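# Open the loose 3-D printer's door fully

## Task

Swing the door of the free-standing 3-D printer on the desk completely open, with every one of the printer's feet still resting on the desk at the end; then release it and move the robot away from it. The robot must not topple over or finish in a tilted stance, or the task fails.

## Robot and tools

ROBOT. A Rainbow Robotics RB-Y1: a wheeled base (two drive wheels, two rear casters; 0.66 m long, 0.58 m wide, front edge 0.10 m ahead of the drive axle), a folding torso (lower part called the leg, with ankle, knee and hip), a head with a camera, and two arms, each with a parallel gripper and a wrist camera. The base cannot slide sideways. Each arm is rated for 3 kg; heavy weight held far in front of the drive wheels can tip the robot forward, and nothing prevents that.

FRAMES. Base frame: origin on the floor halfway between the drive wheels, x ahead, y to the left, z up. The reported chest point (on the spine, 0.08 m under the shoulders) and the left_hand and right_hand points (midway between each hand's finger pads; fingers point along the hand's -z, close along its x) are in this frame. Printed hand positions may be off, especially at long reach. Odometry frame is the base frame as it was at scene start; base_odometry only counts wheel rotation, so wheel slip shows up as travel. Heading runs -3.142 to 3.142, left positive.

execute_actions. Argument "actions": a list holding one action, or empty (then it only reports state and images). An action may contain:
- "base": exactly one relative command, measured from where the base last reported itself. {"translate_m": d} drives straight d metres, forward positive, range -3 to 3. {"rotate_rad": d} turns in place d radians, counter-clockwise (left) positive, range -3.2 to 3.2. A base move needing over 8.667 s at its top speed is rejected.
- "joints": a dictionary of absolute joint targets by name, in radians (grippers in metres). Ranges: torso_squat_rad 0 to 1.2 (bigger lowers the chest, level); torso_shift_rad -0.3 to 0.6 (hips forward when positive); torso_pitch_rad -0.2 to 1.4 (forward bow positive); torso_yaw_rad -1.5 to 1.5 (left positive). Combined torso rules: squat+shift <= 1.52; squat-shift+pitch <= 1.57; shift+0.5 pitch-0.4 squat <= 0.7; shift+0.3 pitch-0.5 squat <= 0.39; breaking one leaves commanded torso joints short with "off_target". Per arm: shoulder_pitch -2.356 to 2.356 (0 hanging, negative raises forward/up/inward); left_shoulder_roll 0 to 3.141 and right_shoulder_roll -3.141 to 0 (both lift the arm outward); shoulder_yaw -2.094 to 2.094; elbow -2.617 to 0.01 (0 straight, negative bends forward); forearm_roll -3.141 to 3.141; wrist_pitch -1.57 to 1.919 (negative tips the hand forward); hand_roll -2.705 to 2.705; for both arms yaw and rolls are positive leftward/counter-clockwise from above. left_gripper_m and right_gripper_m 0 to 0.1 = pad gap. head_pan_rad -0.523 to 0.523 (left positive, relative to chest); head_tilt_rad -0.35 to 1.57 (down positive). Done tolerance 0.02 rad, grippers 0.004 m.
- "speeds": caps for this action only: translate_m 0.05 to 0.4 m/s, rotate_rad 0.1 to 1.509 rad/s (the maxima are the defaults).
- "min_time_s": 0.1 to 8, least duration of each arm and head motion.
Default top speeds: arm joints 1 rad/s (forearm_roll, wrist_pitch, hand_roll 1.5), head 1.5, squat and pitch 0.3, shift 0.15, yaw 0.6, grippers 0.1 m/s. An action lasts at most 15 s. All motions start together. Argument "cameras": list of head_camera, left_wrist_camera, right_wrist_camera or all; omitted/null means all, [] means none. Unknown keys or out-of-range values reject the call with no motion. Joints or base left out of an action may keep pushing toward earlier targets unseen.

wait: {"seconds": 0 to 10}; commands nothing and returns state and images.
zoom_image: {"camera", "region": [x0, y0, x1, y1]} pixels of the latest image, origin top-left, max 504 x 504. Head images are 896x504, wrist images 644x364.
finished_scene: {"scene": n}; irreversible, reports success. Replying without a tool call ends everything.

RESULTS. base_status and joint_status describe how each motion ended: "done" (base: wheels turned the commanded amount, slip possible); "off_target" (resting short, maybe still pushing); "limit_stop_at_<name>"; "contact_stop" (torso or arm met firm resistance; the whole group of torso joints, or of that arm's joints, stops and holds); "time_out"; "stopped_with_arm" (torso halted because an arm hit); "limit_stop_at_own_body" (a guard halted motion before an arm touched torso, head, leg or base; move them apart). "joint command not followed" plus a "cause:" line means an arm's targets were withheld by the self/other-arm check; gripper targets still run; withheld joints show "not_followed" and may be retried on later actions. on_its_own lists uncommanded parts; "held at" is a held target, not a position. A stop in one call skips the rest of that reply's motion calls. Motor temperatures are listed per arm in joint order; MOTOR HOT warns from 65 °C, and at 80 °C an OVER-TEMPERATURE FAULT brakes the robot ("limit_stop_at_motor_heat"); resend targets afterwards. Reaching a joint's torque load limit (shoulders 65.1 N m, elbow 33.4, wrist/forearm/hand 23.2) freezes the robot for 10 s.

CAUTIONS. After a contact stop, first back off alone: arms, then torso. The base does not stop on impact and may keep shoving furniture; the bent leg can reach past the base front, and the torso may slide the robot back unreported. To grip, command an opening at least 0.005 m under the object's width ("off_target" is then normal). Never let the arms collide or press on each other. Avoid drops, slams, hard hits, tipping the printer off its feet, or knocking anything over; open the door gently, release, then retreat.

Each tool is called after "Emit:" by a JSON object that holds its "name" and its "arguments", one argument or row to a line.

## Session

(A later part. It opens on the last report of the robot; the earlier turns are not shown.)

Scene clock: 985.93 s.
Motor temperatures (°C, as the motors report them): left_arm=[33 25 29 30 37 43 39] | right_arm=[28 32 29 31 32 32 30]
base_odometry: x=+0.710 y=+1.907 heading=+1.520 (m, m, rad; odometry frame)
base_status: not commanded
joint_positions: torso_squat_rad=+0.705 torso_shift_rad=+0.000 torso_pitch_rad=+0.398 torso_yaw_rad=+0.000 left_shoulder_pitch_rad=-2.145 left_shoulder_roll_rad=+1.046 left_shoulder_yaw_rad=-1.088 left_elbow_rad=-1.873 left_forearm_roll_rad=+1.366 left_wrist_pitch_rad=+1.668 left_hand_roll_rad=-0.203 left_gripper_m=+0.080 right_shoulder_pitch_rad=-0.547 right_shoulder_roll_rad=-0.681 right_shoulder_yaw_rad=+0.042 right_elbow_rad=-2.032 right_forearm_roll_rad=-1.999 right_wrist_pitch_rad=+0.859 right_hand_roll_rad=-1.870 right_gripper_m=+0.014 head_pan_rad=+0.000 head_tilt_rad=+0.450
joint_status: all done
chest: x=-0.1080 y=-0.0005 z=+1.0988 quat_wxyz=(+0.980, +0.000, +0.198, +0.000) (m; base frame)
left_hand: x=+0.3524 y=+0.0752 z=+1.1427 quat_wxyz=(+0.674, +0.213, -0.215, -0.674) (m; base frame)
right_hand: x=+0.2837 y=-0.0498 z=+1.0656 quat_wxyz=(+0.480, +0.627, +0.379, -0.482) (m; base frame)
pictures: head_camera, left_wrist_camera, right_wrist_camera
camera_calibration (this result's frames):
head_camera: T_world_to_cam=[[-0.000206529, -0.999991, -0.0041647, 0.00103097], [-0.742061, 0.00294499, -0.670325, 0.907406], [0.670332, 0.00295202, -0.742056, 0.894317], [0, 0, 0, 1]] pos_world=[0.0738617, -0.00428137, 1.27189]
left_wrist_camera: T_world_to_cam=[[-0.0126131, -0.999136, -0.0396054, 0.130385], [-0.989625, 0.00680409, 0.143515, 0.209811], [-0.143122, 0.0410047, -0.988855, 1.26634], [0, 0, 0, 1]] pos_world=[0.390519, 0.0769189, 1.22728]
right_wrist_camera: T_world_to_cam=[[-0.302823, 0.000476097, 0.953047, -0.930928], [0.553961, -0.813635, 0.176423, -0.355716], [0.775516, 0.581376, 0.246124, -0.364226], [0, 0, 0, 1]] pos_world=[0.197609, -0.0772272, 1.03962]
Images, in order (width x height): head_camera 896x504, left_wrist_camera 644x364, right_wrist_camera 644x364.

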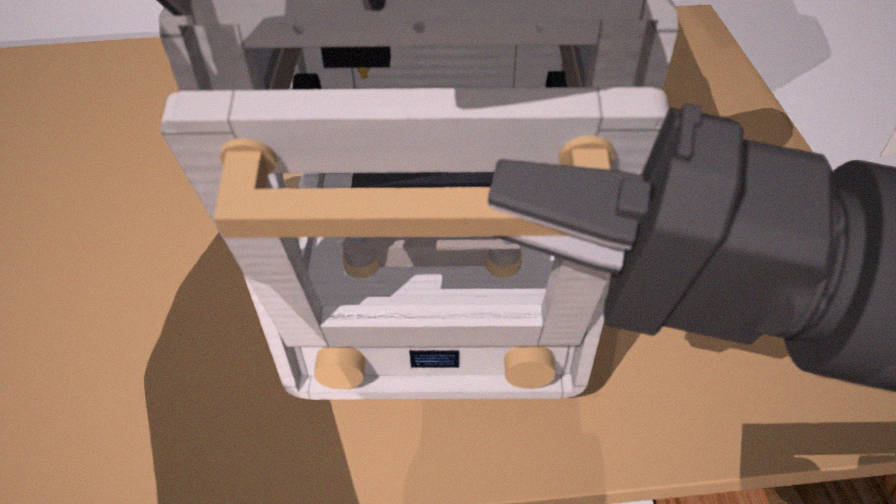

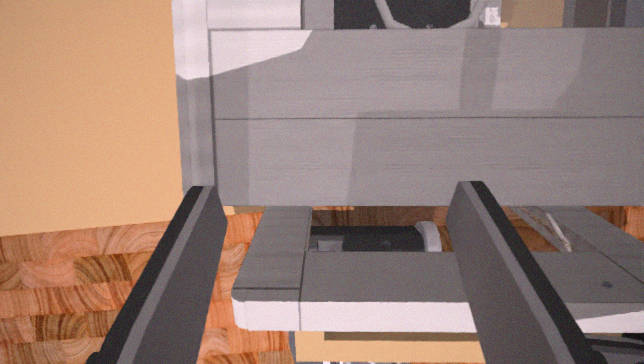

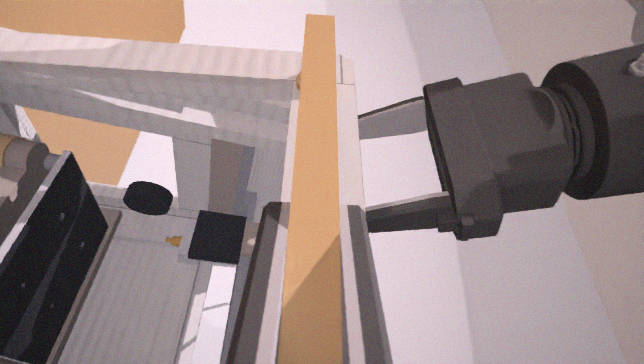

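Emit:
{"name": "execute_actions", "arguments": {
  "actions": [
    {"joints": {"right_shoulder_pitch_rad": -0.4094, "right_shoulder_roll_rad": -0.6545, "right_shoulder_yaw_rad": 0.0511, "right_elbow_rad": -2.1074, "right_forearm_roll_rad": -2.0486, "right_wrist_pitch_rad": 0.8468, "right_hand_roll_rad": -1.6038, "head_tilt_rad": 0.55}, "min_time_s": 1.3}
  ],
  "cameras": ["head_camera", "right_wrist_camera"]
}}

Scene clock: 1041.10 s.
Motor temperatures (°C, as the motors report them): left_arm=[33 25 29 30 37 43 39] | right_arm=[27 32 29 31 32 32 30]
base_odometry: x=+0.710 y=+1.907 heading=+1.520 (m, m, rad; odometry frame)
base_status: not commanded
joint_positions: torso_squat_rad=+0.705 torso_shift_rad=+0.000 torso_pitch_rad=+0.398 torso_yaw_rad=+0.000 left_shoulder_pitch_rad=-2.145 left_shoulder_roll_rad=+1.046 left_shoulder_yaw_rad=-1.088 left_elbow_rad=-1.873 left_forearm_roll_rad=+1.366 left_wrist_pitch_rad=+1.668 left_hand_roll_rad=-0.203 left_gripper_m=+0.080 right_shoulder_pitch_rad=-0.410 right_shoulder_roll_rad=-0.655 right_shoulder_yaw_rad=+0.051 right_elbow_rad=-2.108 right_forearm_roll_rad=-2.049 right_wrist_pitch_rad=+0.847 right_hand_roll_rad=-1.604 right_gripper_m=+0.014 head_pan_rad=+0.000 head_tilt_rad=+0.550
joint_status: all done
chest: x=-0.1080 y=-0.0005 z=+1.0988 quat_wxyz=(+0.980, +0.000, +0.198, +0.000) (m; base frame)
left_hand: x=+0.3525 y=+0.0752 z=+1.1427 quat_wxyz=(+0.674, +0.213, -0.215, -0.674) (m; base frame)
right_hand: x=+0.2506 y=-0.0499 z=+1.0481 quat_wxyz=(+0.508, +0.663, +0.339, -0.432) (m; base frame)
pictures: head_camera, right_wrist_camera
camera_calibration (this result's frames):
head_camera: T_world_to_cam=[[-0.00058833, -0.999991, -0.00408841, 0.000929905], [-0.805276, 0.00289779, -0.592894, 0.80807], [0.5929, 0.00294348, -0.80527, 0.974113], [0, 0, 0, 1]] pos_world=[0.0731683, -0.004279, 1.26353]
right_wrist_camera: T_world_to_cam=[[-0.44842, 0.00170259, 0.893822, -0.825721], [0.516854, -0.815363, 0.260853, -0.413719], [0.729234, 0.578947, 0.364745, -0.447083], [0, 0, 0, 1]] pos_world=[0.169591, -0.0770878, 1.00904]
Images, in order (width x height): head_camera 896x504, right_wrist_camera 644x364.

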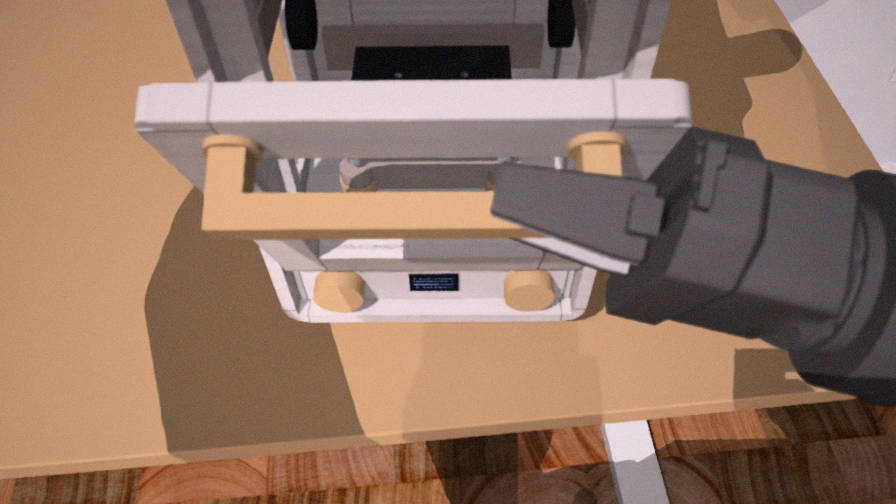

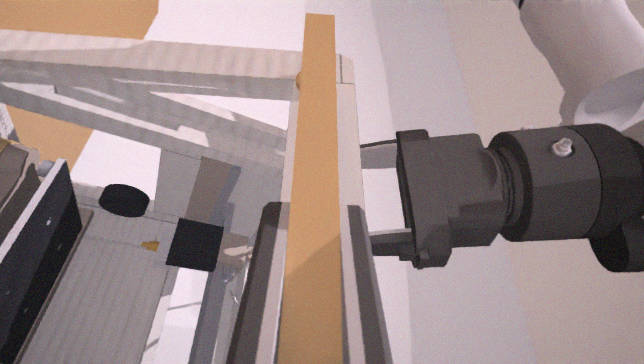

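Emit:
{"name": "execute_actions", "arguments": {
  "actions": [
    {"joints": {"right_shoulder_pitch_rad": -0.2871, "right_shoulder_roll_rad": -0.6321, "right_shoulder_yaw_rad": 0.0816, "right_elbow_rad": -2.1333, "right_forearm_roll_rad": -2.1237, "right_wrist_pitch_rad": 0.859, "right_hand_roll_rad": -1.2893, "head_tilt_rad": 0.62}, "min_time_s": 1.3}
  ],
  "cameras": ["head_camera", "right_wrist_camera"]
}}

Scene clock: 1075.83 s.
Motor temperatures (°C, as the motors report them): left_arm=[33 25 29 30 37 43 39] | right_arm=[27 32 29 31 32 32 30]
base_odometry: x=+0.710 y=+1.907 heading=+1.520 (m, m, rad; odometry frame)
base_status: not commanded
joint_positions: torso_squat_rad=+0.705 torso_shift_rad=+0.000 torso_pitch_rad=+0.398 torso_yaw_rad=+0.000 left_shoulder_pitch_rad=-2.145 left_shoulder_roll_rad=+1.046 left_shoulder_yaw_rad=-1.088 left_elbow_rad=-1.873 left_forearm_roll_rad=+1.366 left_wrist_pitch_rad=+1.668 left_hand_roll_rad=-0.203 left_gripper_m=+0.080 right_shoulder_pitch_rad=-0.288 right_shoulder_roll_rad=-0.632 right_shoulder_yaw_rad=+0.082 right_elbow_rad=-2.135 right_forearm_roll_rad=-2.124 right_wrist_pitch_rad=+0.859 right_hand_roll_rad=-1.289 right_gripper_m=+0.014 head_pan_rad=+0.000 head_tilt_rad=+0.620
joint_status: all done
chest: x=-0.1079 y=-0.0005 z=+1.0988 quat_wxyz=(+0.980, +0.000, +0.198, +0.000) (m; base frame)
left_hand: x=+0.3525 y=+0.0753 z=+1.1426 quat_wxyz=(+0.674, +0.213, -0.215, -0.674) (m; base frame)
right_hand: x=+0.2207 y=-0.0500 z=+1.0256 quat_wxyz=(+0.532, +0.695, +0.297, -0.380) (m; base frame)
pictures: head_camera, right_wrist_camera
camera_calibration (this result's frames):
head_camera: T_world_to_cam=[[-0.000851864, -0.999992, -0.0040118, 0.000829557], [-0.844783, 0.00286638, -0.535102, 0.734016], [0.535109, 0.00293326, -0.844778, 1.02388], [0, 0, 0, 1]] pos_world=[0.0721981, -0.00427772, 1.25773]
right_wrist_camera: T_world_to_cam=[[-0.58241, 0.00368228, 0.812887, -0.706306], [0.467213, -0.816803, 0.338445, -0.461131], [0.665215, 0.576905, 0.473993, -0.51506], [0, 0, 0, 1]] pos_world=[0.146712, -0.076911, 0.97435]
Images, in order (width x height): head_camera 896x504, right_wrist_camera 644x364.

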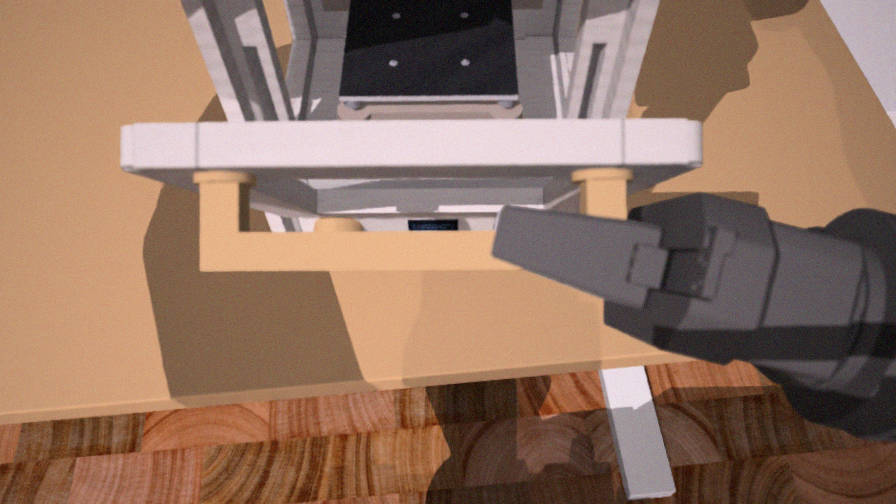

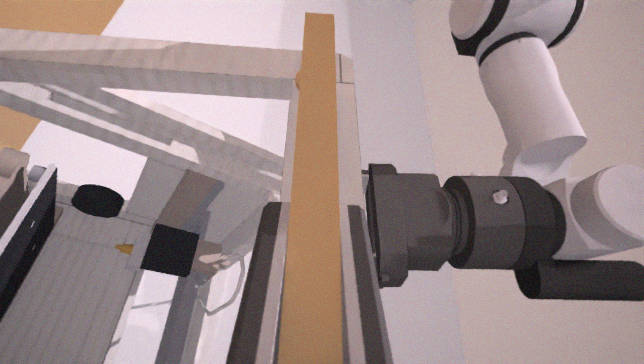

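Emit:
{"name": "execute_actions", "arguments": {
  "actions": [
    {"joints": {"right_shoulder_pitch_rad": -0.1908, "right_shoulder_roll_rad": -0.6167, "right_shoulder_yaw_rad": 0.1296, "right_elbow_rad": -2.1094, "right_forearm_roll_rad": -2.2096, "right_wrist_pitch_rad": 0.8969, "right_hand_roll_rad": -0.9498, "head_tilt_rad": 0.66}, "min_time_s": 1.3}
  ],
  "cameras": ["head_camera", "left_wrist_camera"]
}}

Scene clock: 1132.27 s.
Motor temperatures (°C, as the motors report them): left_arm=[33 25 29 30 37 43 39] | right_arm=[27 32 29 31 32 32 30]
base_odometry: x=+0.710 y=+1.907 heading=+1.520 (m, m, rad; odometry frame)
base_status: not commanded
joint_positions: torso_squat_rad=+0.705 torso_shift_rad=+0.000 torso_pitch_rad=+0.398 torso_yaw_rad=+0.000 left_shoulder_pitch_rad=-2.145 left_shoulder_roll_rad=+1.046 left_shoulder_yaw_rad=-1.088 left_elbow_rad=-1.873 left_forearm_roll_rad=+1.366 left_wrist_pitch_rad=+1.668 left_hand_roll_rad=-0.203 left_gripper_m=+0.080 right_shoulder_pitch_rad=-0.191 right_shoulder_roll_rad=-0.617 right_shoulder_yaw_rad=+0.130 right_elbow_rad=-2.111 right_forearm_roll_rad=-2.210 right_wrist_pitch_rad=+0.898 right_hand_roll_rad=-0.950 right_gripper_m=+0.014 head_pan_rad=+0.000 head_tilt_rad=+0.660
joint_status: all done
chest: x=-0.1079 y=-0.0005 z=+1.0988 quat_wxyz=(+0.980, +0.000, +0.198, +0.000) (m; base frame)
left_hand: x=+0.3525 y=+0.0753 z=+1.1426 quat_wxyz=(+0.674, +0.213, -0.215, -0.674) (m; base frame)
right_hand: x=+0.1944 y=-0.0501 z=+0.9985 quat_wxyz=(+0.554, +0.723, +0.254, -0.326) (m; base frame)
pictures: head_camera, left_wrist_camera
camera_calibration (this result's frames):
head_camera: T_world_to_cam=[[-0.00101105, -0.999992, -0.00395515, 0.000755444], [-0.865506, 0.00285619, -0.50089, 0.690201], [0.500897, 0.00291678, -0.865502, 1.04995], [0, 0, 0, 1]] pos_world=[0.0714579, -0.00427838, 1.25445]
left_wrist_camera: T_world_to_cam=[[-0.0123906, -0.999136, -0.0396623, 0.130428], [-0.989587, 0.0065644, 0.143784, 0.209604], [-0.143399, 0.0410309, -0.988814, 1.26623], [0, 0, 0, 1]] pos_world=[0.390613, 0.0769847, 1.2271]
Images, in order (width x height): head_camera 896x504, left_wrist_camera 644x364.

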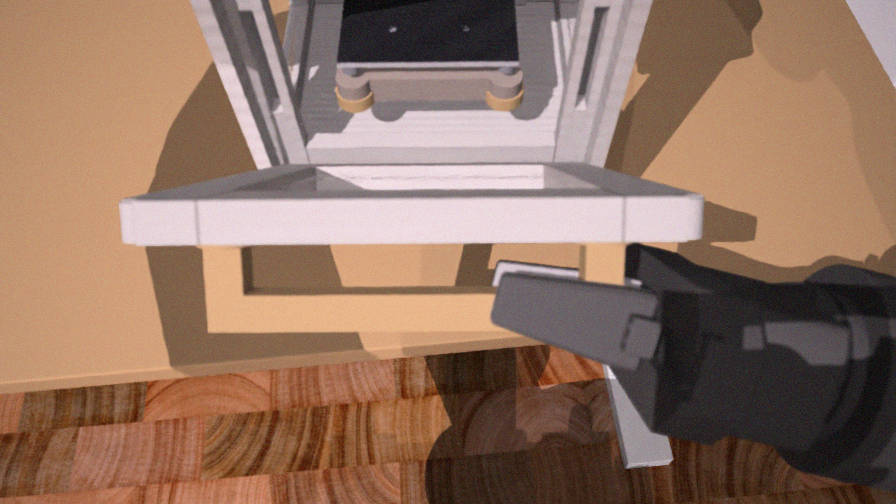

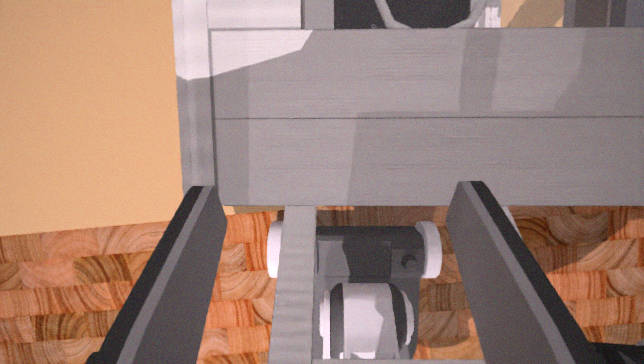

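Emit:
{"name": "execute_actions", "arguments": {
  "actions": [
    {"joints": {"right_shoulder_pitch_rad": -0.1301, "right_shoulder_roll_rad": -0.6066, "right_shoulder_yaw_rad": 0.1886, "right_elbow_rad": -2.0383, "right_forearm_roll_rad": -2.2904, "right_wrist_pitch_rad": 0.959, "right_hand_roll_rad": -0.6101, "head_tilt_rad": 0.7}, "min_time_s": 1.3}
  ],
  "cameras": ["head_camera", "right_wrist_camera"]
}}

Scene clock: 1194.97 s.
Motor temperatures (°C, as the motors report them): left_arm=[33 25 29 30 37 43 39] | right_arm=[27 32 29 31 32 32 30]
base_odometry: x=+0.710 y=+1.907 heading=+1.520 (m, m, rad; odometry frame)
base_status: not commanded
joint_positions: torso_squat_rad=+0.705 torso_shift_rad=+0.000 torso_pitch_rad=+0.398 torso_yaw_rad=+0.000 left_shoulder_pitch_rad=-2.145 left_shoulder_roll_rad=+1.046 left_shoulder_yaw_rad=-1.088 left_elbow_rad=-1.873 left_forearm_roll_rad=+1.366 left_wrist_pitch_rad=+1.668 left_hand_roll_rad=-0.203 left_gripper_m=+0.080 right_shoulder_pitch_rad=-0.130 right_shoulder_roll_rad=-0.607 right_shoulder_yaw_rad=+0.189 right_elbow_rad=-2.039 right_forearm_roll_rad=-2.290 right_wrist_pitch_rad=+0.959 right_hand_roll_rad=-0.610 right_gripper_m=+0.014 head_pan_rad=+0.000 head_tilt_rad=+0.700
joint_status: all done
chest: x=-0.1079 y=-0.0005 z=+1.0987 quat_wxyz=(+0.980, +0.000, +0.198, +0.000) (m; base frame)
left_hand: x=+0.3525 y=+0.0752 z=+1.1426 quat_wxyz=(+0.674, +0.213, -0.215, -0.674) (m; base frame)
right_hand: x=+0.1722 y=-0.0503 z=+0.9676 quat_wxyz=(+0.572, +0.746, +0.208, -0.270) (m; base frame)
pictures: head_camera, right_wrist_camera
camera_calibration (this result's frames):
head_camera: T_world_to_cam=[[-0.00115633, -0.999992, -0.00389762, 0.000680713], [-0.884888, 0.00283874, -0.465796, 0.645317], [0.465803, 0.00291035, -0.884884, 1.07425], [0, 0, 0, 1]] pos_world=[0.0706436, -0.00427763, 1.25118]
right_wrist_camera: T_world_to_cam=[[-0.803153, 0.0116464, 0.595659, -0.438812], [0.334588, -0.818432, 0.467141, -0.520818], [0.492947, 0.574486, 0.653429, -0.599185], [0, 0, 0, 1]] pos_world=[0.117193, -0.0769195, 0.896202]
Images, in order (width x height): head_camera 896x504, right_wrist_camera 644x364.

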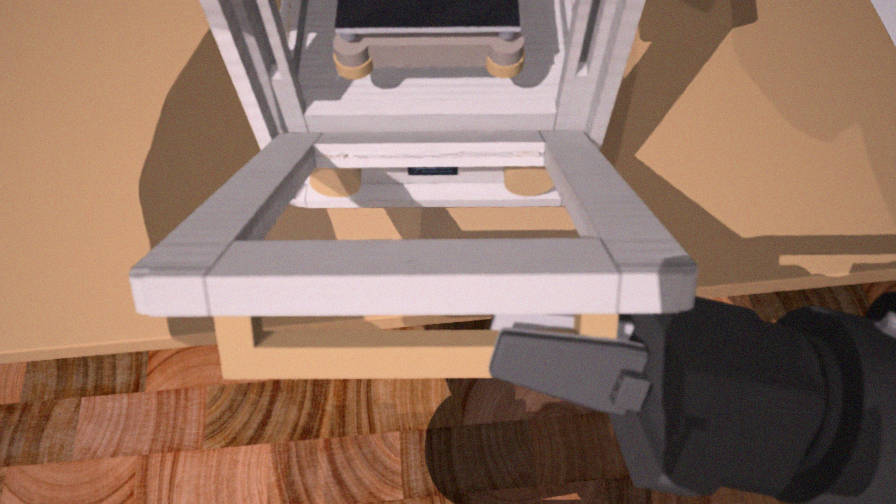

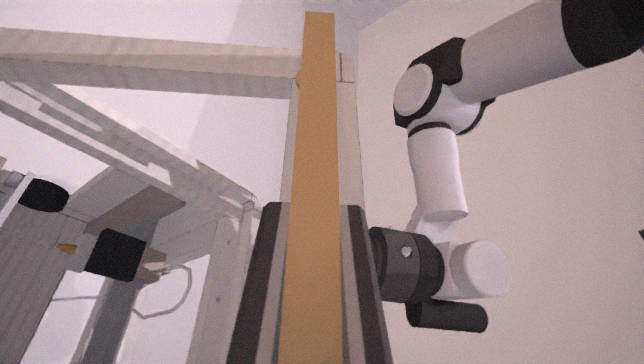

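Emit:
{"name": "execute_actions", "arguments": {
  "actions": [
    {"joints": {"right_shoulder_pitch_rad": -0.1153, "right_shoulder_roll_rad": -0.5932, "right_shoulder_yaw_rad": 0.2584, "right_elbow_rad": -1.9028, "right_forearm_roll_rad": -2.3617, "right_wrist_pitch_rad": 1.0522, "right_hand_roll_rad": -0.2545}, "min_time_s": 1.4}
  ],
  "cameras": ["head_camera", "left_wrist_camera"]
}}

Scene clock: 1232.03 s.
Motor temperatures (°C, as the motors report them): left_arm=[33 25 29 30 37 43 39] | right_arm=[27 31 29 31 32 32 30]
base_odometry: x=+0.710 y=+1.907 heading=+1.520 (m, m, rad; odometry frame)
base_status: not commanded
joint_positions: torso_squat_rad=+0.705 torso_shift_rad=+0.000 torso_pitch_rad=+0.399 torso_yaw_rad=+0.000 left_shoulder_pitch_rad=-2.145 left_shoulder_roll_rad=+1.046 left_shoulder_yaw_rad=-1.088 left_elbow_rad=-1.873 left_forearm_roll_rad=+1.366 left_wrist_pitch_rad=+1.668 left_hand_roll_rad=-0.203 left_gripper_m=+0.080 right_shoulder_pitch_rad=-0.115 right_shoulder_roll_rad=-0.594 right_shoulder_yaw_rad=+0.258 right_elbow_rad=-1.903 right_forearm_roll_rad=-2.361 right_wrist_pitch_rad=+1.052 right_hand_roll_rad=-0.255 right_gripper_m=+0.014 head_pan_rad=+0.000 head_tilt_rad=+0.700
joint_status: all done
chest: x=-0.1076 y=-0.0005 z=+1.0987 quat_wxyz=(+0.980, +0.000, +0.198, +0.000) (m; base frame)
left_hand: x=+0.3528 y=+0.0752 z=+1.1422 quat_wxyz=(+0.674, +0.213, -0.214, -0.674) (m; base frame)
right_hand: x=+0.1545 y=-0.0506 z=+0.9294 quat_wxyz=(+0.588, +0.766, +0.156, -0.207) (m; base frame)
pictures: head_camera, left_wrist_camera
camera_calibration (this result's frames):
head_camera: T_world_to_cam=[[-0.00120688, -0.999992, -0.00393043, 0.000691984], [-0.885119, 0.00289731, -0.465356, 0.645028], [0.465363, 0.00291726, -0.885115, 1.0743], [0, 0, 0, 1]] pos_world=[0.0709886, -0.00431088, 1.25105]
left_wrist_camera: T_world_to_cam=[[-0.0126848, -0.999135, -0.0396019, 0.130356], [-0.989484, 0.00683563, 0.144481, 0.209083], [-0.144085, 0.0410181, -0.988715, 1.26606], [0, 0, 0, 1]] pos_world=[0.390959, 0.0768822, 1.22673]
Images, in order (width x height): head_camera 896x504, left_wrist_camera 644x364.

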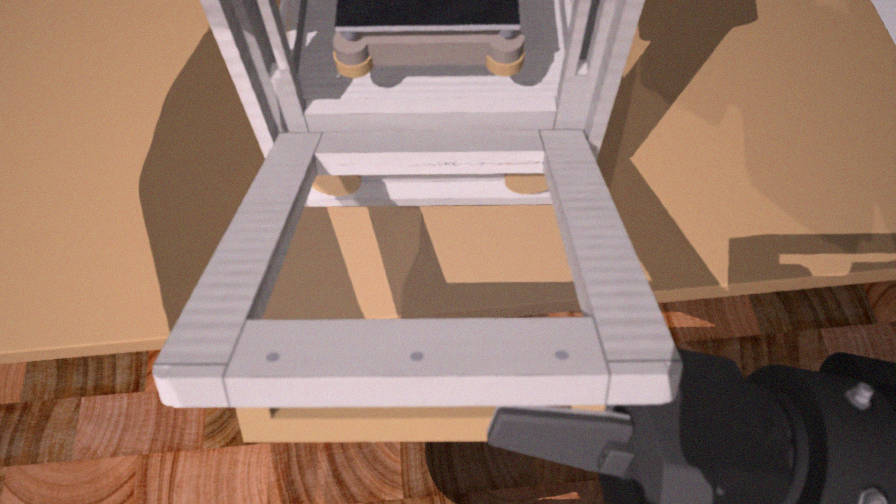

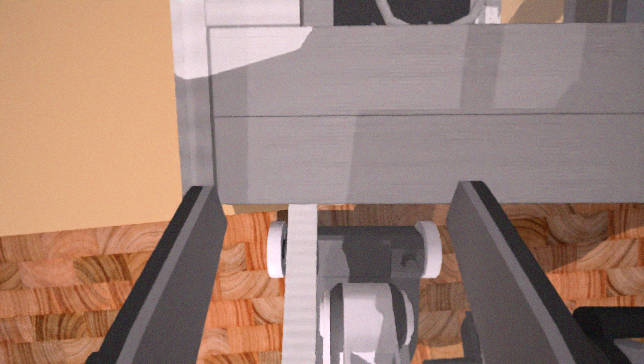

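Emit:
{"name": "zoom_image", "arguments": {
  "camera": "left_wrist_camera",
  "region": [170, 0, 644, 230]
}}

Emit:
{"name": "zoom_image", "arguments": {
  "camera": "head_camera",
  "region": [250, 90, 630, 220]
}}

Region (170, 0, 644, 230) of left_wrist_camera's 644x364 image, scaled by 1.063, with more detail than that image has; it fills the top 245 rows of this view, and the rest is white.

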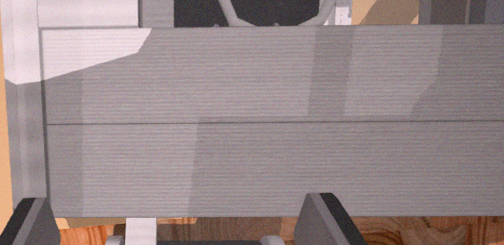

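Region (250, 90, 630, 220) of head_camera's 896x504 image, scaled by 1.326, with more detail than that image has; it fills the top 172 rows of this view, and the rest is white.

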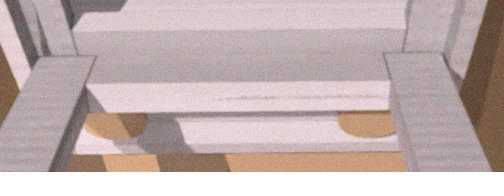

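Emit:
{"name": "execute_actions", "arguments": {
  "actions": [
    {"joints": {"right_shoulder_pitch_rad": -0.1419, "right_shoulder_roll_rad": -0.5758, "right_shoulder_yaw_rad": 0.3054, "right_elbow_rad": -1.7638, "right_forearm_roll_rad": -2.3981, "right_wrist_pitch_rad": 1.1397, "right_hand_roll_rad": -0.0115}, "min_time_s": 1.2}
  ],
  "cameras": ["head_camera", "left_wrist_camera"]
}}

Scene clock: 1300.47 s.
Motor temperatures (°C, as the motors report them): left_arm=[33 25 29 30 37 43 39] | right_arm=[27 31 29 32 32 32 30]
base_odometry: x=+0.710 y=+1.907 heading=+1.520 (m, m, rad; odometry frame)
base_status: not commanded
joint_positions: torso_squat_rad=+0.705 torso_shift_rad=+0.000 torso_pitch_rad=+0.399 torso_yaw_rad=+0.000 left_shoulder_pitch_rad=-2.145 left_shoulder_roll_rad=+1.046 left_shoulder_yaw_rad=-1.088 left_elbow_rad=-1.873 left_forearm_roll_rad=+1.366 left_wrist_pitch_rad=+1.668 left_hand_roll_rad=-0.203 left_gripper_m=+0.080 right_shoulder_pitch_rad=-0.141 right_shoulder_roll_rad=-0.577 right_shoulder_yaw_rad=+0.305 right_elbow_rad=-1.763 right_forearm_roll_rad=-2.398 right_wrist_pitch_rad=+1.139 right_hand_roll_rad=-0.012 right_gripper_m=+0.014 head_pan_rad=+0.000 head_tilt_rad=+0.700
joint_status: all done
chest: x=-0.1075 y=-0.0006 z=+1.0987 quat_wxyz=(+0.980, +0.000, +0.198, +0.000) (m; base frame)
left_hand: x=+0.3530 y=+0.0753 z=+1.1418 quat_wxyz=(+0.674, +0.213, -0.214, -0.674) (m; base frame)
right_hand: x=+0.1464 y=-0.0512 z=+0.8996 quat_wxyz=(+0.598, +0.777, +0.117, -0.157) (m; base frame)
pictures: head_camera, left_wrist_camera
camera_calibration (this result's frames):
head_camera: T_world_to_cam=[[-0.0012098, -0.999992, -0.00393544, 0.000695408], [-0.88523, 0.00290152, -0.465145, 0.644888], [0.465152, 0.00292103, -0.885226, 1.07432], [0, 0, 0, 1]] pos_world=[0.0711502, -0.00431389, 1.25099]
left_wrist_camera: T_world_to_cam=[[-0.0124191, -0.999124, -0.0399674, 0.130788], [-0.989375, 0.006488, 0.14524, 0.208414], [-0.144853, 0.0413465, -0.988589, 1.2658], [0, 0, 0, 1]] pos_world=[0.391179, 0.0769845, 1.22631]
Images, in order (width x height): head_camera 896x504, left_wrist_camera 644x364.

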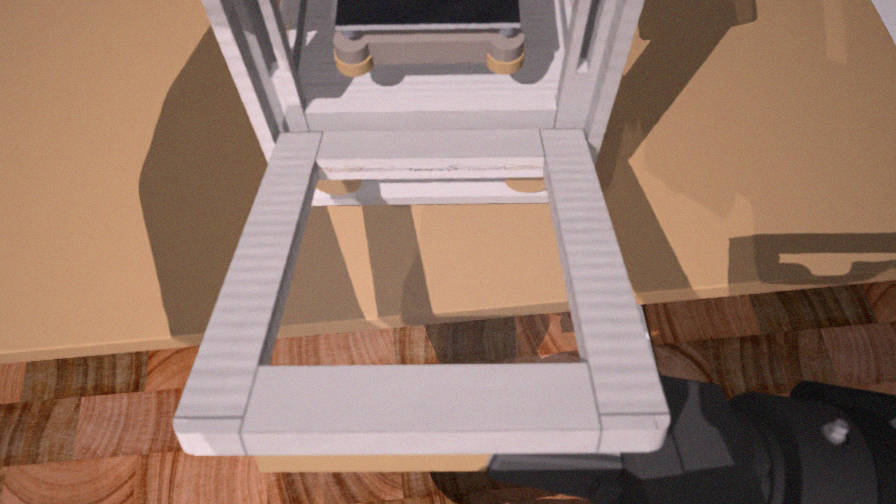

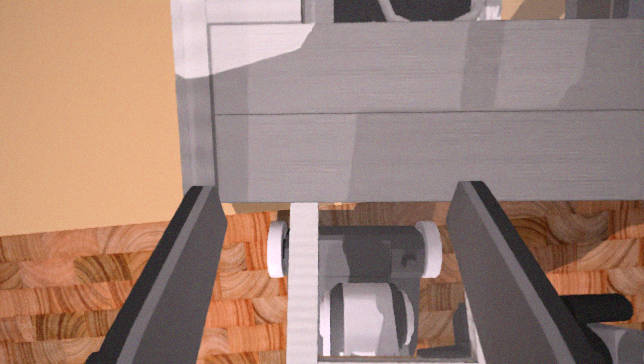

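Emit:
{"name": "execute_actions", "arguments": {
  "actions": [
    {"joints": {"right_shoulder_pitch_rad": -0.1912, "right_shoulder_roll_rad": -0.5496, "right_shoulder_yaw_rad": 0.3496, "right_elbow_rad": -1.5974, "right_forearm_roll_rad": -2.4216, "right_wrist_pitch_rad": 1.2326, "right_hand_roll_rad": 0.2206}, "min_time_s": 1.3}
  ],
  "cameras": ["head_camera", "left_wrist_camera"]
}}

Scene clock: 1393.23 s.
Motor temperatures (°C, as the motors report them): left_arm=[34 25 29 30 37 43 39] | right_arm=[27 31 29 32 32 32 30]
base_odometry: x=+0.710 y=+1.907 heading=+1.520 (m, m, rad; odometry frame)
base_status: not commanded
joint_positions: torso_squat_rad=+0.705 torso_shift_rad=+0.000 torso_pitch_rad=+0.399 torso_yaw_rad=+0.000 left_shoulder_pitch_rad=-2.145 left_shoulder_roll_rad=+1.046 left_shoulder_yaw_rad=-1.088 left_elbow_rad=-1.873 left_forearm_roll_rad=+1.366 left_wrist_pitch_rad=+1.668 left_hand_roll_rad=-0.203 left_gripper_m=+0.080 right_shoulder_pitch_rad=-0.191 right_shoulder_roll_rad=-0.551 right_shoulder_yaw_rad=+0.349 right_elbow_rad=-1.596 right_forearm_roll_rad=-2.421 right_wrist_pitch_rad=+1.232 right_hand_roll_rad=+0.220 right_gripper_m=+0.014 head_pan_rad=+0.000 head_tilt_rad=+0.700
joint_status: all done
chest: x=-0.1075 y=-0.0006 z=+1.0987 quat_wxyz=(+0.980, +0.000, +0.198, +0.000) (m; base frame)
left_hand: x=+0.3530 y=+0.0754 z=+1.1417 quat_wxyz=(+0.674, +0.213, -0.214, -0.674) (m; base frame)
right_hand: x=+0.1416 y=-0.0514 z=+0.8684 quat_wxyz=(+0.605, +0.785, +0.077, -0.107) (m; base frame)
pictures: head_camera, left_wrist_camera
camera_calibration (this result's frames):
head_camera: T_world_to_cam=[[-0.00119854, -0.999991, -0.00394928, 0.000708979], [-0.885278, 0.0028977, -0.465054, 0.644823], [0.465061, 0.00293882, -0.885274, 1.07434], [0, 0, 0, 1]] pos_world=[0.0712168, -0.00431681, 1.25096]
left_wrist_camera: T_world_to_cam=[[-0.0122444, -0.999118, -0.0401684, 0.131019], [-0.98933, 0.0062724, 0.145559, 0.208143], [-0.145179, 0.041522, -0.988534, 1.26568], [0, 0, 0, 1]] pos_world=[0.391277, 0.0770445, 1.22613]
Images, in order (width x height): head_camera 896x504, left_wrist_camera 644x364.

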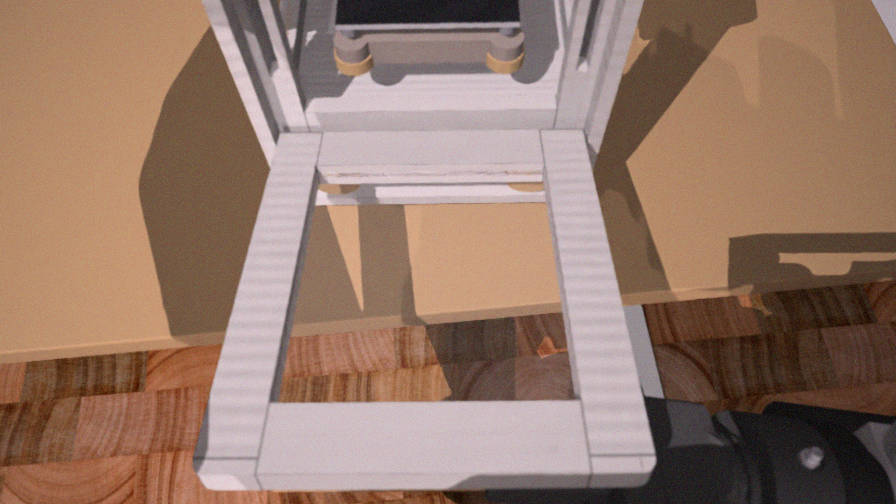

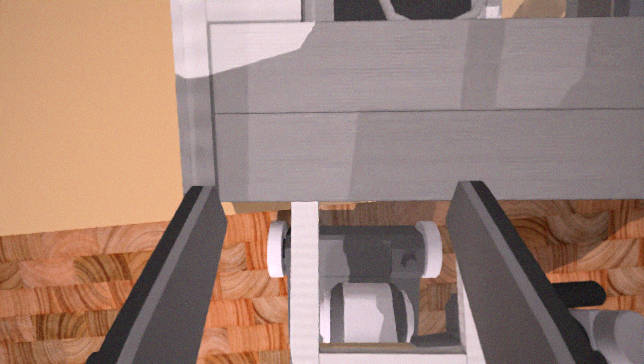

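Emit:
{"name": "execute_actions", "arguments": {
  "actions": []
}}

Scene clock: 1420.93 s.
Motor temperatures (°C, as the motors report them): left_arm=[34 25 29 30 37 43 39] | right_arm=[27 31 29 33 32 33 30]
base_odometry: x=+0.710 y=+1.907 heading=+1.520 (m, m, rad; odometry frame)
base_status: not commanded
joint_positions: torso_squat_rad=+0.705 torso_shift_rad=+0.000 torso_pitch_rad=+0.399 torso_yaw_rad=+0.000 left_shoulder_pitch_rad=-2.145 left_shoulder_roll_rad=+1.046 left_shoulder_yaw_rad=-1.088 left_elbow_rad=-1.873 left_forearm_roll_rad=+1.366 left_wrist_pitch_rad=+1.668 left_hand_roll_rad=-0.203 left_gripper_m=+0.080 right_shoulder_pitch_rad=-0.191 right_shoulder_roll_rad=-0.551 right_shoulder_yaw_rad=+0.349 right_elbow_rad=-1.596 right_forearm_roll_rad=-2.421 right_wrist_pitch_rad=+1.232 right_hand_roll_rad=+0.220 right_gripper_m=+0.014 head_pan_rad=+0.000 head_tilt_rad=+0.700
joint_status: all done
chest: x=-0.1075 y=-0.0006 z=+1.0987 quat_wxyz=(+0.980, +0.000, +0.198, +0.000) (m; base frame)
left_hand: x=+0.3530 y=+0.0754 z=+1.1417 quat_wxyz=(+0.674, +0.213, -0.214, -0.674) (m; base frame)
right_hand: x=+0.1416 y=-0.0514 z=+0.8684 quat_wxyz=(+0.605, +0.785, +0.077, -0.107) (m; base frame)
pictures: head_camera, left_wrist_camera, right_wrist_camera
camera_calibration (this result's frames):
head_camera: T_world_to_cam=[[-0.00119859, -0.999991, -0.00394931, 0.000708991], [-0.885278, 0.00289775, -0.465054, 0.644823], [0.465061, 0.00293883, -0.885274, 1.07434], [0, 0, 0, 1]] pos_world=[0.0712167, -0.00431685, 1.25096]
left_wrist_camera: T_world_to_cam=[[-0.0122436, -0.999118, -0.0401699, 0.131021], [-0.98933, 0.00627137, 0.145559, 0.208143], [-0.145179, 0.0415234, -0.988534, 1.26568], [0, 0, 0, 1]] pos_world=[0.391277, 0.0770448, 1.22613]
right_wrist_camera: T_world_to_cam=[[-0.97857, 0.0210758, 0.204833, -0.0395339], [0.101627, -0.815724, 0.569444, -0.520868], [0.179089, 0.578058, 0.796101, -0.597917], [0, 0, 0, 1]] pos_world=[0.121328, -0.0784202, 0.780705]
Images, in order (width x height): head_camera 896x504, left_wrist_camera 644x364, right_wrist_camera 644x364.

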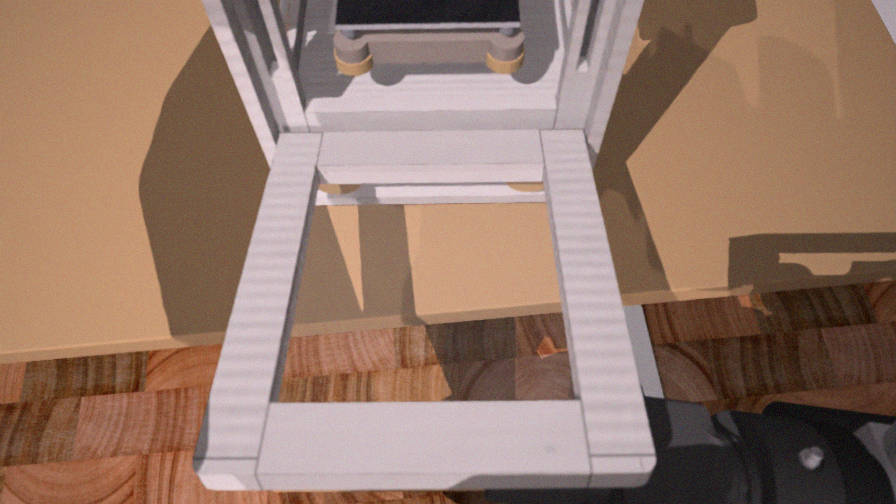

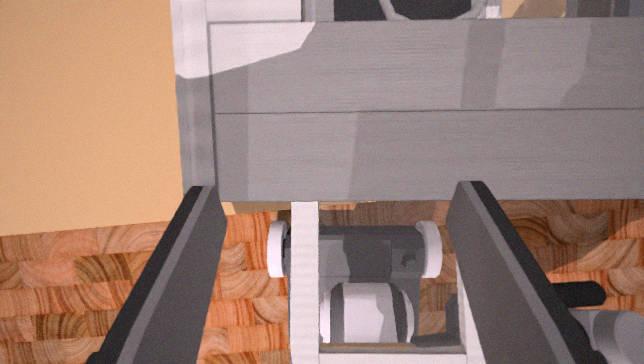

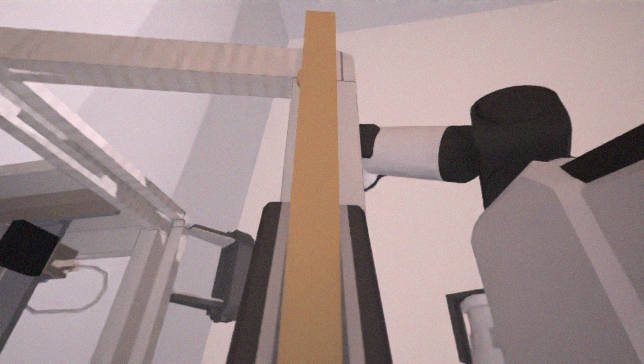

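Emit:
{"name": "execute_actions", "arguments": {
  "actions": [
    {"joints": {"right_shoulder_pitch_rad": -0.2659, "right_shoulder_roll_rad": -0.5125, "right_shoulder_yaw_rad": 0.3864, "right_elbow_rad": -1.3970, "right_forearm_roll_rad": -2.4323, "right_wrist_pitch_rad": 1.3361, "right_hand_roll_rad": 0.4443}, "min_time_s": 1.2}
  ],
  "cameras": ["head_camera"]
}}

Scene clock: 1539.63 s.
Motor temperatures (°C, as the motors report them): left_arm=[34 25 29 30 37 43 39] | right_arm=[27 31 29 33 32 33 30]
base_odometry: x=+0.710 y=+1.907 heading=+1.520 (m, m, rad; odometry frame)
base_status: not commanded
joint_positions: torso_squat_rad=+0.705 torso_shift_rad=+0.001 torso_pitch_rad=+0.399 torso_yaw_rad=+0.000 left_shoulder_pitch_rad=-2.144 left_shoulder_roll_rad=+1.046 left_shoulder_yaw_rad=-1.088 left_elbow_rad=-1.873 left_forearm_roll_rad=+1.366 left_wrist_pitch_rad=+1.668 left_hand_roll_rad=-0.203 left_gripper_m=+0.080 right_shoulder_pitch_rad=-0.265 right_shoulder_roll_rad=-0.514 right_shoulder_yaw_rad=+0.386 right_elbow_rad=-1.396 right_forearm_roll_rad=-2.432 right_wrist_pitch_rad=+1.336 right_hand_roll_rad=+0.444 right_gripper_m=+0.014 head_pan_rad=+0.000 head_tilt_rad=+0.700
joint_status: all done
chest: x=-0.1074 y=-0.0006 z=+1.0987 quat_wxyz=(+0.980, +0.000, +0.198, +0.000) (m; base frame)
left_hand: x=+0.3531 y=+0.0754 z=+1.1416 quat_wxyz=(+0.675, +0.213, -0.214, -0.674) (m; base frame)
right_hand: x=+0.1408 y=-0.0514 z=+0.8369 quat_wxyz=(+0.610, +0.790, +0.037, -0.056) (m; base frame)
pictures: head_camera
camera_calibration (this result's frames):
head_camera: T_world_to_cam=[[-0.00118502, -0.999991, -0.00396297, 0.000723273], [-0.885335, 0.00289173, -0.464944, 0.64475], [0.464951, 0.00295759, -0.885331, 1.07435], [0, 0, 0, 1]] pos_world=[0.071301, -0.00431866, 1.25093]
Images, in order (width x height): head_camera 896x504.

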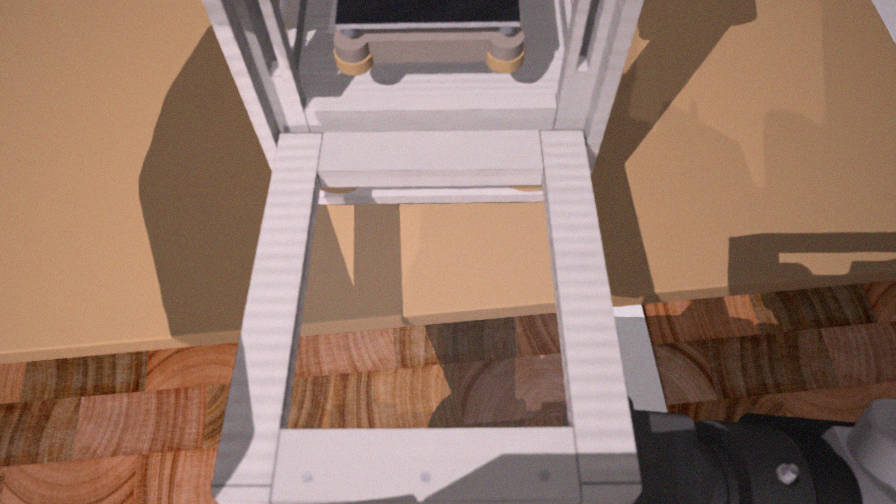

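Emit:
{"name": "execute_actions", "arguments": {
  "actions": [
    {"joints": {"right_shoulder_pitch_rad": -0.3681, "right_shoulder_roll_rad": -0.4623, "right_shoulder_yaw_rad": 0.4150, "right_elbow_rad": -1.1513, "right_forearm_roll_rad": -2.4299, "right_wrist_pitch_rad": 1.4529, "right_hand_roll_rad": 0.6675}, "min_time_s": 1.3}
  ],
  "cameras": ["head_camera", "right_wrist_camera"]
}}

Scene clock: 1618.63 s.
Motor temperatures (°C, as the motors report them): left_arm=[34 25 29 30 37 43 39] | right_arm=[27 31 29 33 32 33 30]
base_odometry: x=+0.710 y=+1.907 heading=+1.520 (m, m, rad; odometry frame)
base_status: not commanded
joint_positions: torso_squat_rad=+0.705 torso_shift_rad=+0.001 torso_pitch_rad=+0.400 torso_yaw_rad=+0.000 left_shoulder_pitch_rad=-2.144 left_shoulder_roll_rad=+1.046 left_shoulder_yaw_rad=-1.088 left_elbow_rad=-1.873 left_forearm_roll_rad=+1.366 left_wrist_pitch_rad=+1.668 left_hand_roll_rad=-0.203 left_gripper_m=+0.080 right_shoulder_pitch_rad=-0.367 right_shoulder_roll_rad=-0.464 right_shoulder_yaw_rad=+0.414 right_elbow_rad=-1.151 right_forearm_roll_rad=-2.430 right_wrist_pitch_rad=+1.452 right_hand_roll_rad=+0.667 right_gripper_m=+0.014 head_pan_rad=+0.000 head_tilt_rad=+0.700
joint_status: all done
chest: x=-0.1073 y=-0.0006 z=+1.0987 quat_wxyz=(+0.980, +0.000, +0.198, +0.000) (m; base frame)
left_hand: x=+0.3532 y=+0.0754 z=+1.1415 quat_wxyz=(+0.675, +0.213, -0.214, -0.674) (m; base frame)
right_hand: x=+0.1439 y=-0.0513 z=+0.8055 quat_wxyz=(+0.612, +0.791, -0.004, -0.005) (m; base frame)
pictures: head_camera, right_wrist_camera
camera_calibration (this result's frames):
head_camera: T_world_to_cam=[[-0.00120728, -0.999991, -0.00396015, 0.000712445], [-0.885387, 0.00290979, -0.464845, 0.644684], [0.464852, 0.00294507, -0.885383, 1.07436], [0, 0, 0, 1]] pos_world=[0.0713765, -0.00432753, 1.2509]
right_wrist_camera: T_world_to_cam=[[-0.998222, 0.0242948, -0.0544271, 0.187442], [-0.0514014, -0.813169, 0.579754, -0.471383], [-0.0301734, 0.58152, 0.812972, -0.531567], [0, 0, 0, 1]] pos_world=[0.146839, -0.0787513, 0.715637]
Images, in order (width x height): head_camera 896x504, right_wrist_camera 644x364.

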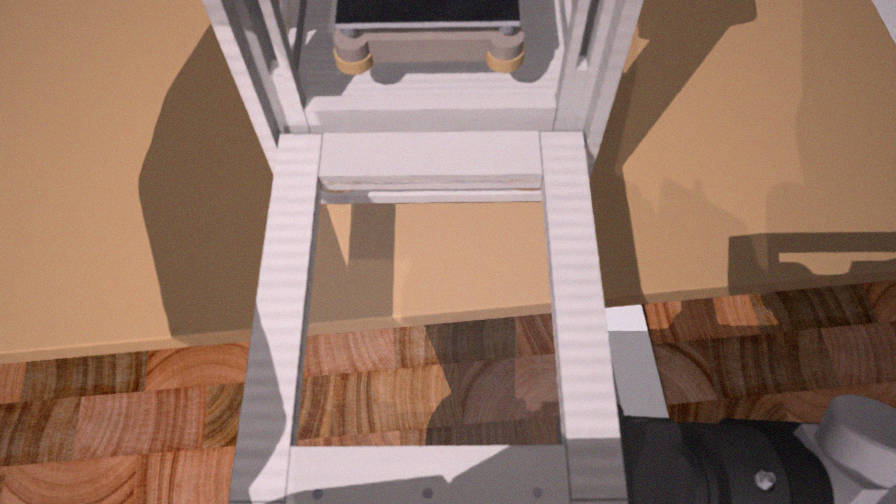

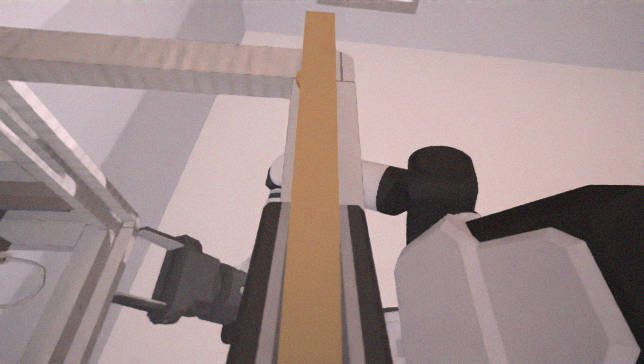

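Emit:
{"name": "zoom_image", "arguments": {
  "camera": "head_camera",
  "region": [220, 110, 440, 250]
}}

Emit:
{"name": "zoom_image", "arguments": {
  "camera": "head_camera",
  "region": [440, 110, 660, 250]
}}

Emit:
{"name": "zoom_image", "arguments": {
  "camera": "head_camera",
  "region": [200, 384, 420, 504]
}}

Emit:
{"name": "zoom_image", "arguments": {
  "camera": "head_camera",
  "region": [460, 384, 680, 504]
}}

Region (220, 110, 440, 250) of head_camera's 896x504 image, scaled by 2.291, with more detail than that image has; it fills the top 321 rows of this view, and the rest is white.

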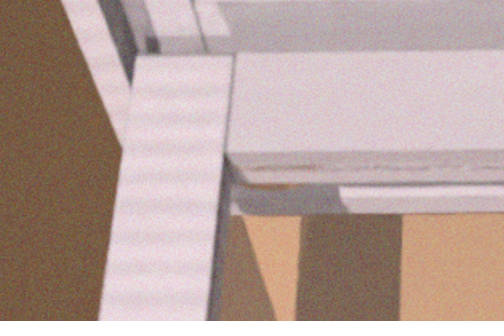

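Region (440, 110, 660, 250) of head_camera's 896x504 image, scaled by 2.291, with more detail than that image has; it fills the top 321 rows of this view, and the rest is white.

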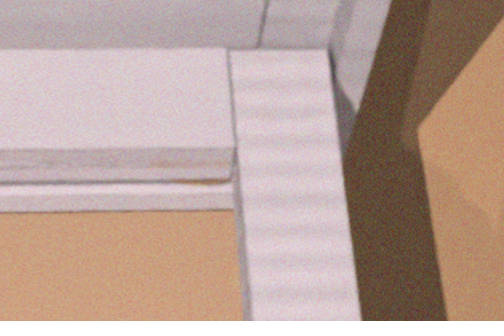

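Region (200, 384, 420, 504) of head_camera's 896x504 image, scaled by 2.291, with more detail than that image has; it fills the top 275 rows of this view, and the rest is white.

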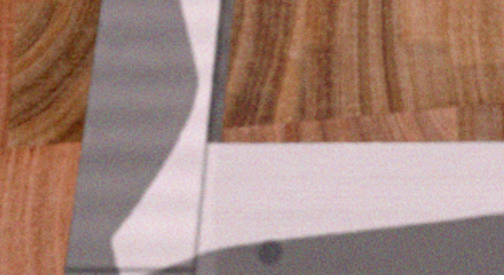

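Region (460, 384, 680, 504) of head_camera's 896x504 image, scaled by 2.291, with more detail than that image has; it fills the top 275 rows of this view, and the rest is white.

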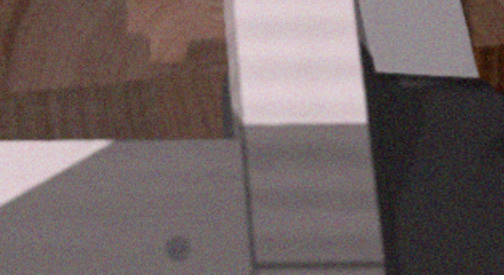

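Emit:
{"name": "execute_actions", "arguments": {
  "actions": [
    {"joints": {"right_shoulder_pitch_rad": -0.3877, "right_shoulder_roll_rad": -0.4527, "right_shoulder_yaw_rad": 0.4187, "right_elbow_rad": -1.1059, "right_forearm_roll_rad": -2.4283, "right_wrist_pitch_rad": 1.4735, "right_hand_roll_rad": 0.7043}, "min_time_s": 0.6}
  ],
  "cameras": ["head_camera"]
}}

Scene clock: 1709.50 s.
Motor temperatures (°C, as the motors report them): left_arm=[34 25 29 30 37 43 39] | right_arm=[27 31 29 32 32 33 30]
base_odometry: x=+0.710 y=+1.907 heading=+1.520 (m, m, rad; odometry frame)
base_status: not commanded
joint_positions: torso_squat_rad=+0.705 torso_shift_rad=+0.001 torso_pitch_rad=+0.400 torso_yaw_rad=+0.000 left_shoulder_pitch_rad=-2.144 left_shoulder_roll_rad=+1.046 left_shoulder_yaw_rad=-1.088 left_elbow_rad=-1.873 left_forearm_roll_rad=+1.366 left_wrist_pitch_rad=+1.668 left_hand_roll_rad=-0.203 left_gripper_m=+0.080 right_shoulder_pitch_rad=-0.387 right_shoulder_roll_rad=-0.454 right_shoulder_yaw_rad=+0.418 right_elbow_rad=-1.105 right_forearm_roll_rad=-2.428 right_wrist_pitch_rad=+1.473 right_hand_roll_rad=+0.704 right_gripper_m=+0.014 head_pan_rad=+0.000 head_tilt_rad=+0.700
joint_status: all done
chest: x=-0.1073 y=-0.0006 z=+1.0987 quat_wxyz=(+0.980, +0.000, +0.198, +0.000) (m; base frame)
left_hand: x=+0.3532 y=+0.0754 z=+1.1415 quat_wxyz=(+0.675, +0.213, -0.214, -0.674) (m; base frame)
right_hand: x=+0.1448 y=-0.0512 z=+0.8007 quat_wxyz=(+0.612, +0.791, -0.010, +0.003) (m; base frame)
pictures: head_camera
camera_calibration (this result's frames):
head_camera: T_world_to_cam=[[-0.00122657, -0.999991, -0.00395201, 0.000701464], [-0.885393, 0.00292305, -0.464835, 0.644679], [0.464842, 0.00292892, -0.885389, 1.07436], [0, 0, 0, 1]] pos_world=[0.071385, -0.0043297, 1.2509]
Images, in order (width x height): head_camera 896x504.

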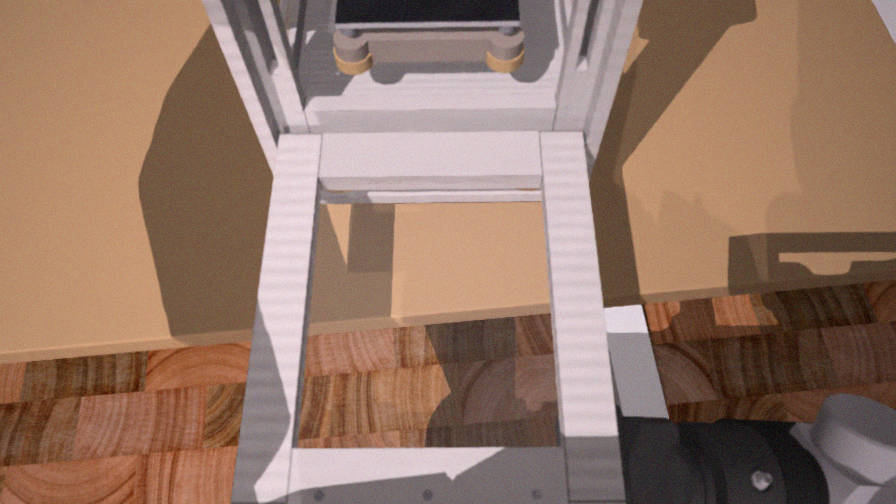

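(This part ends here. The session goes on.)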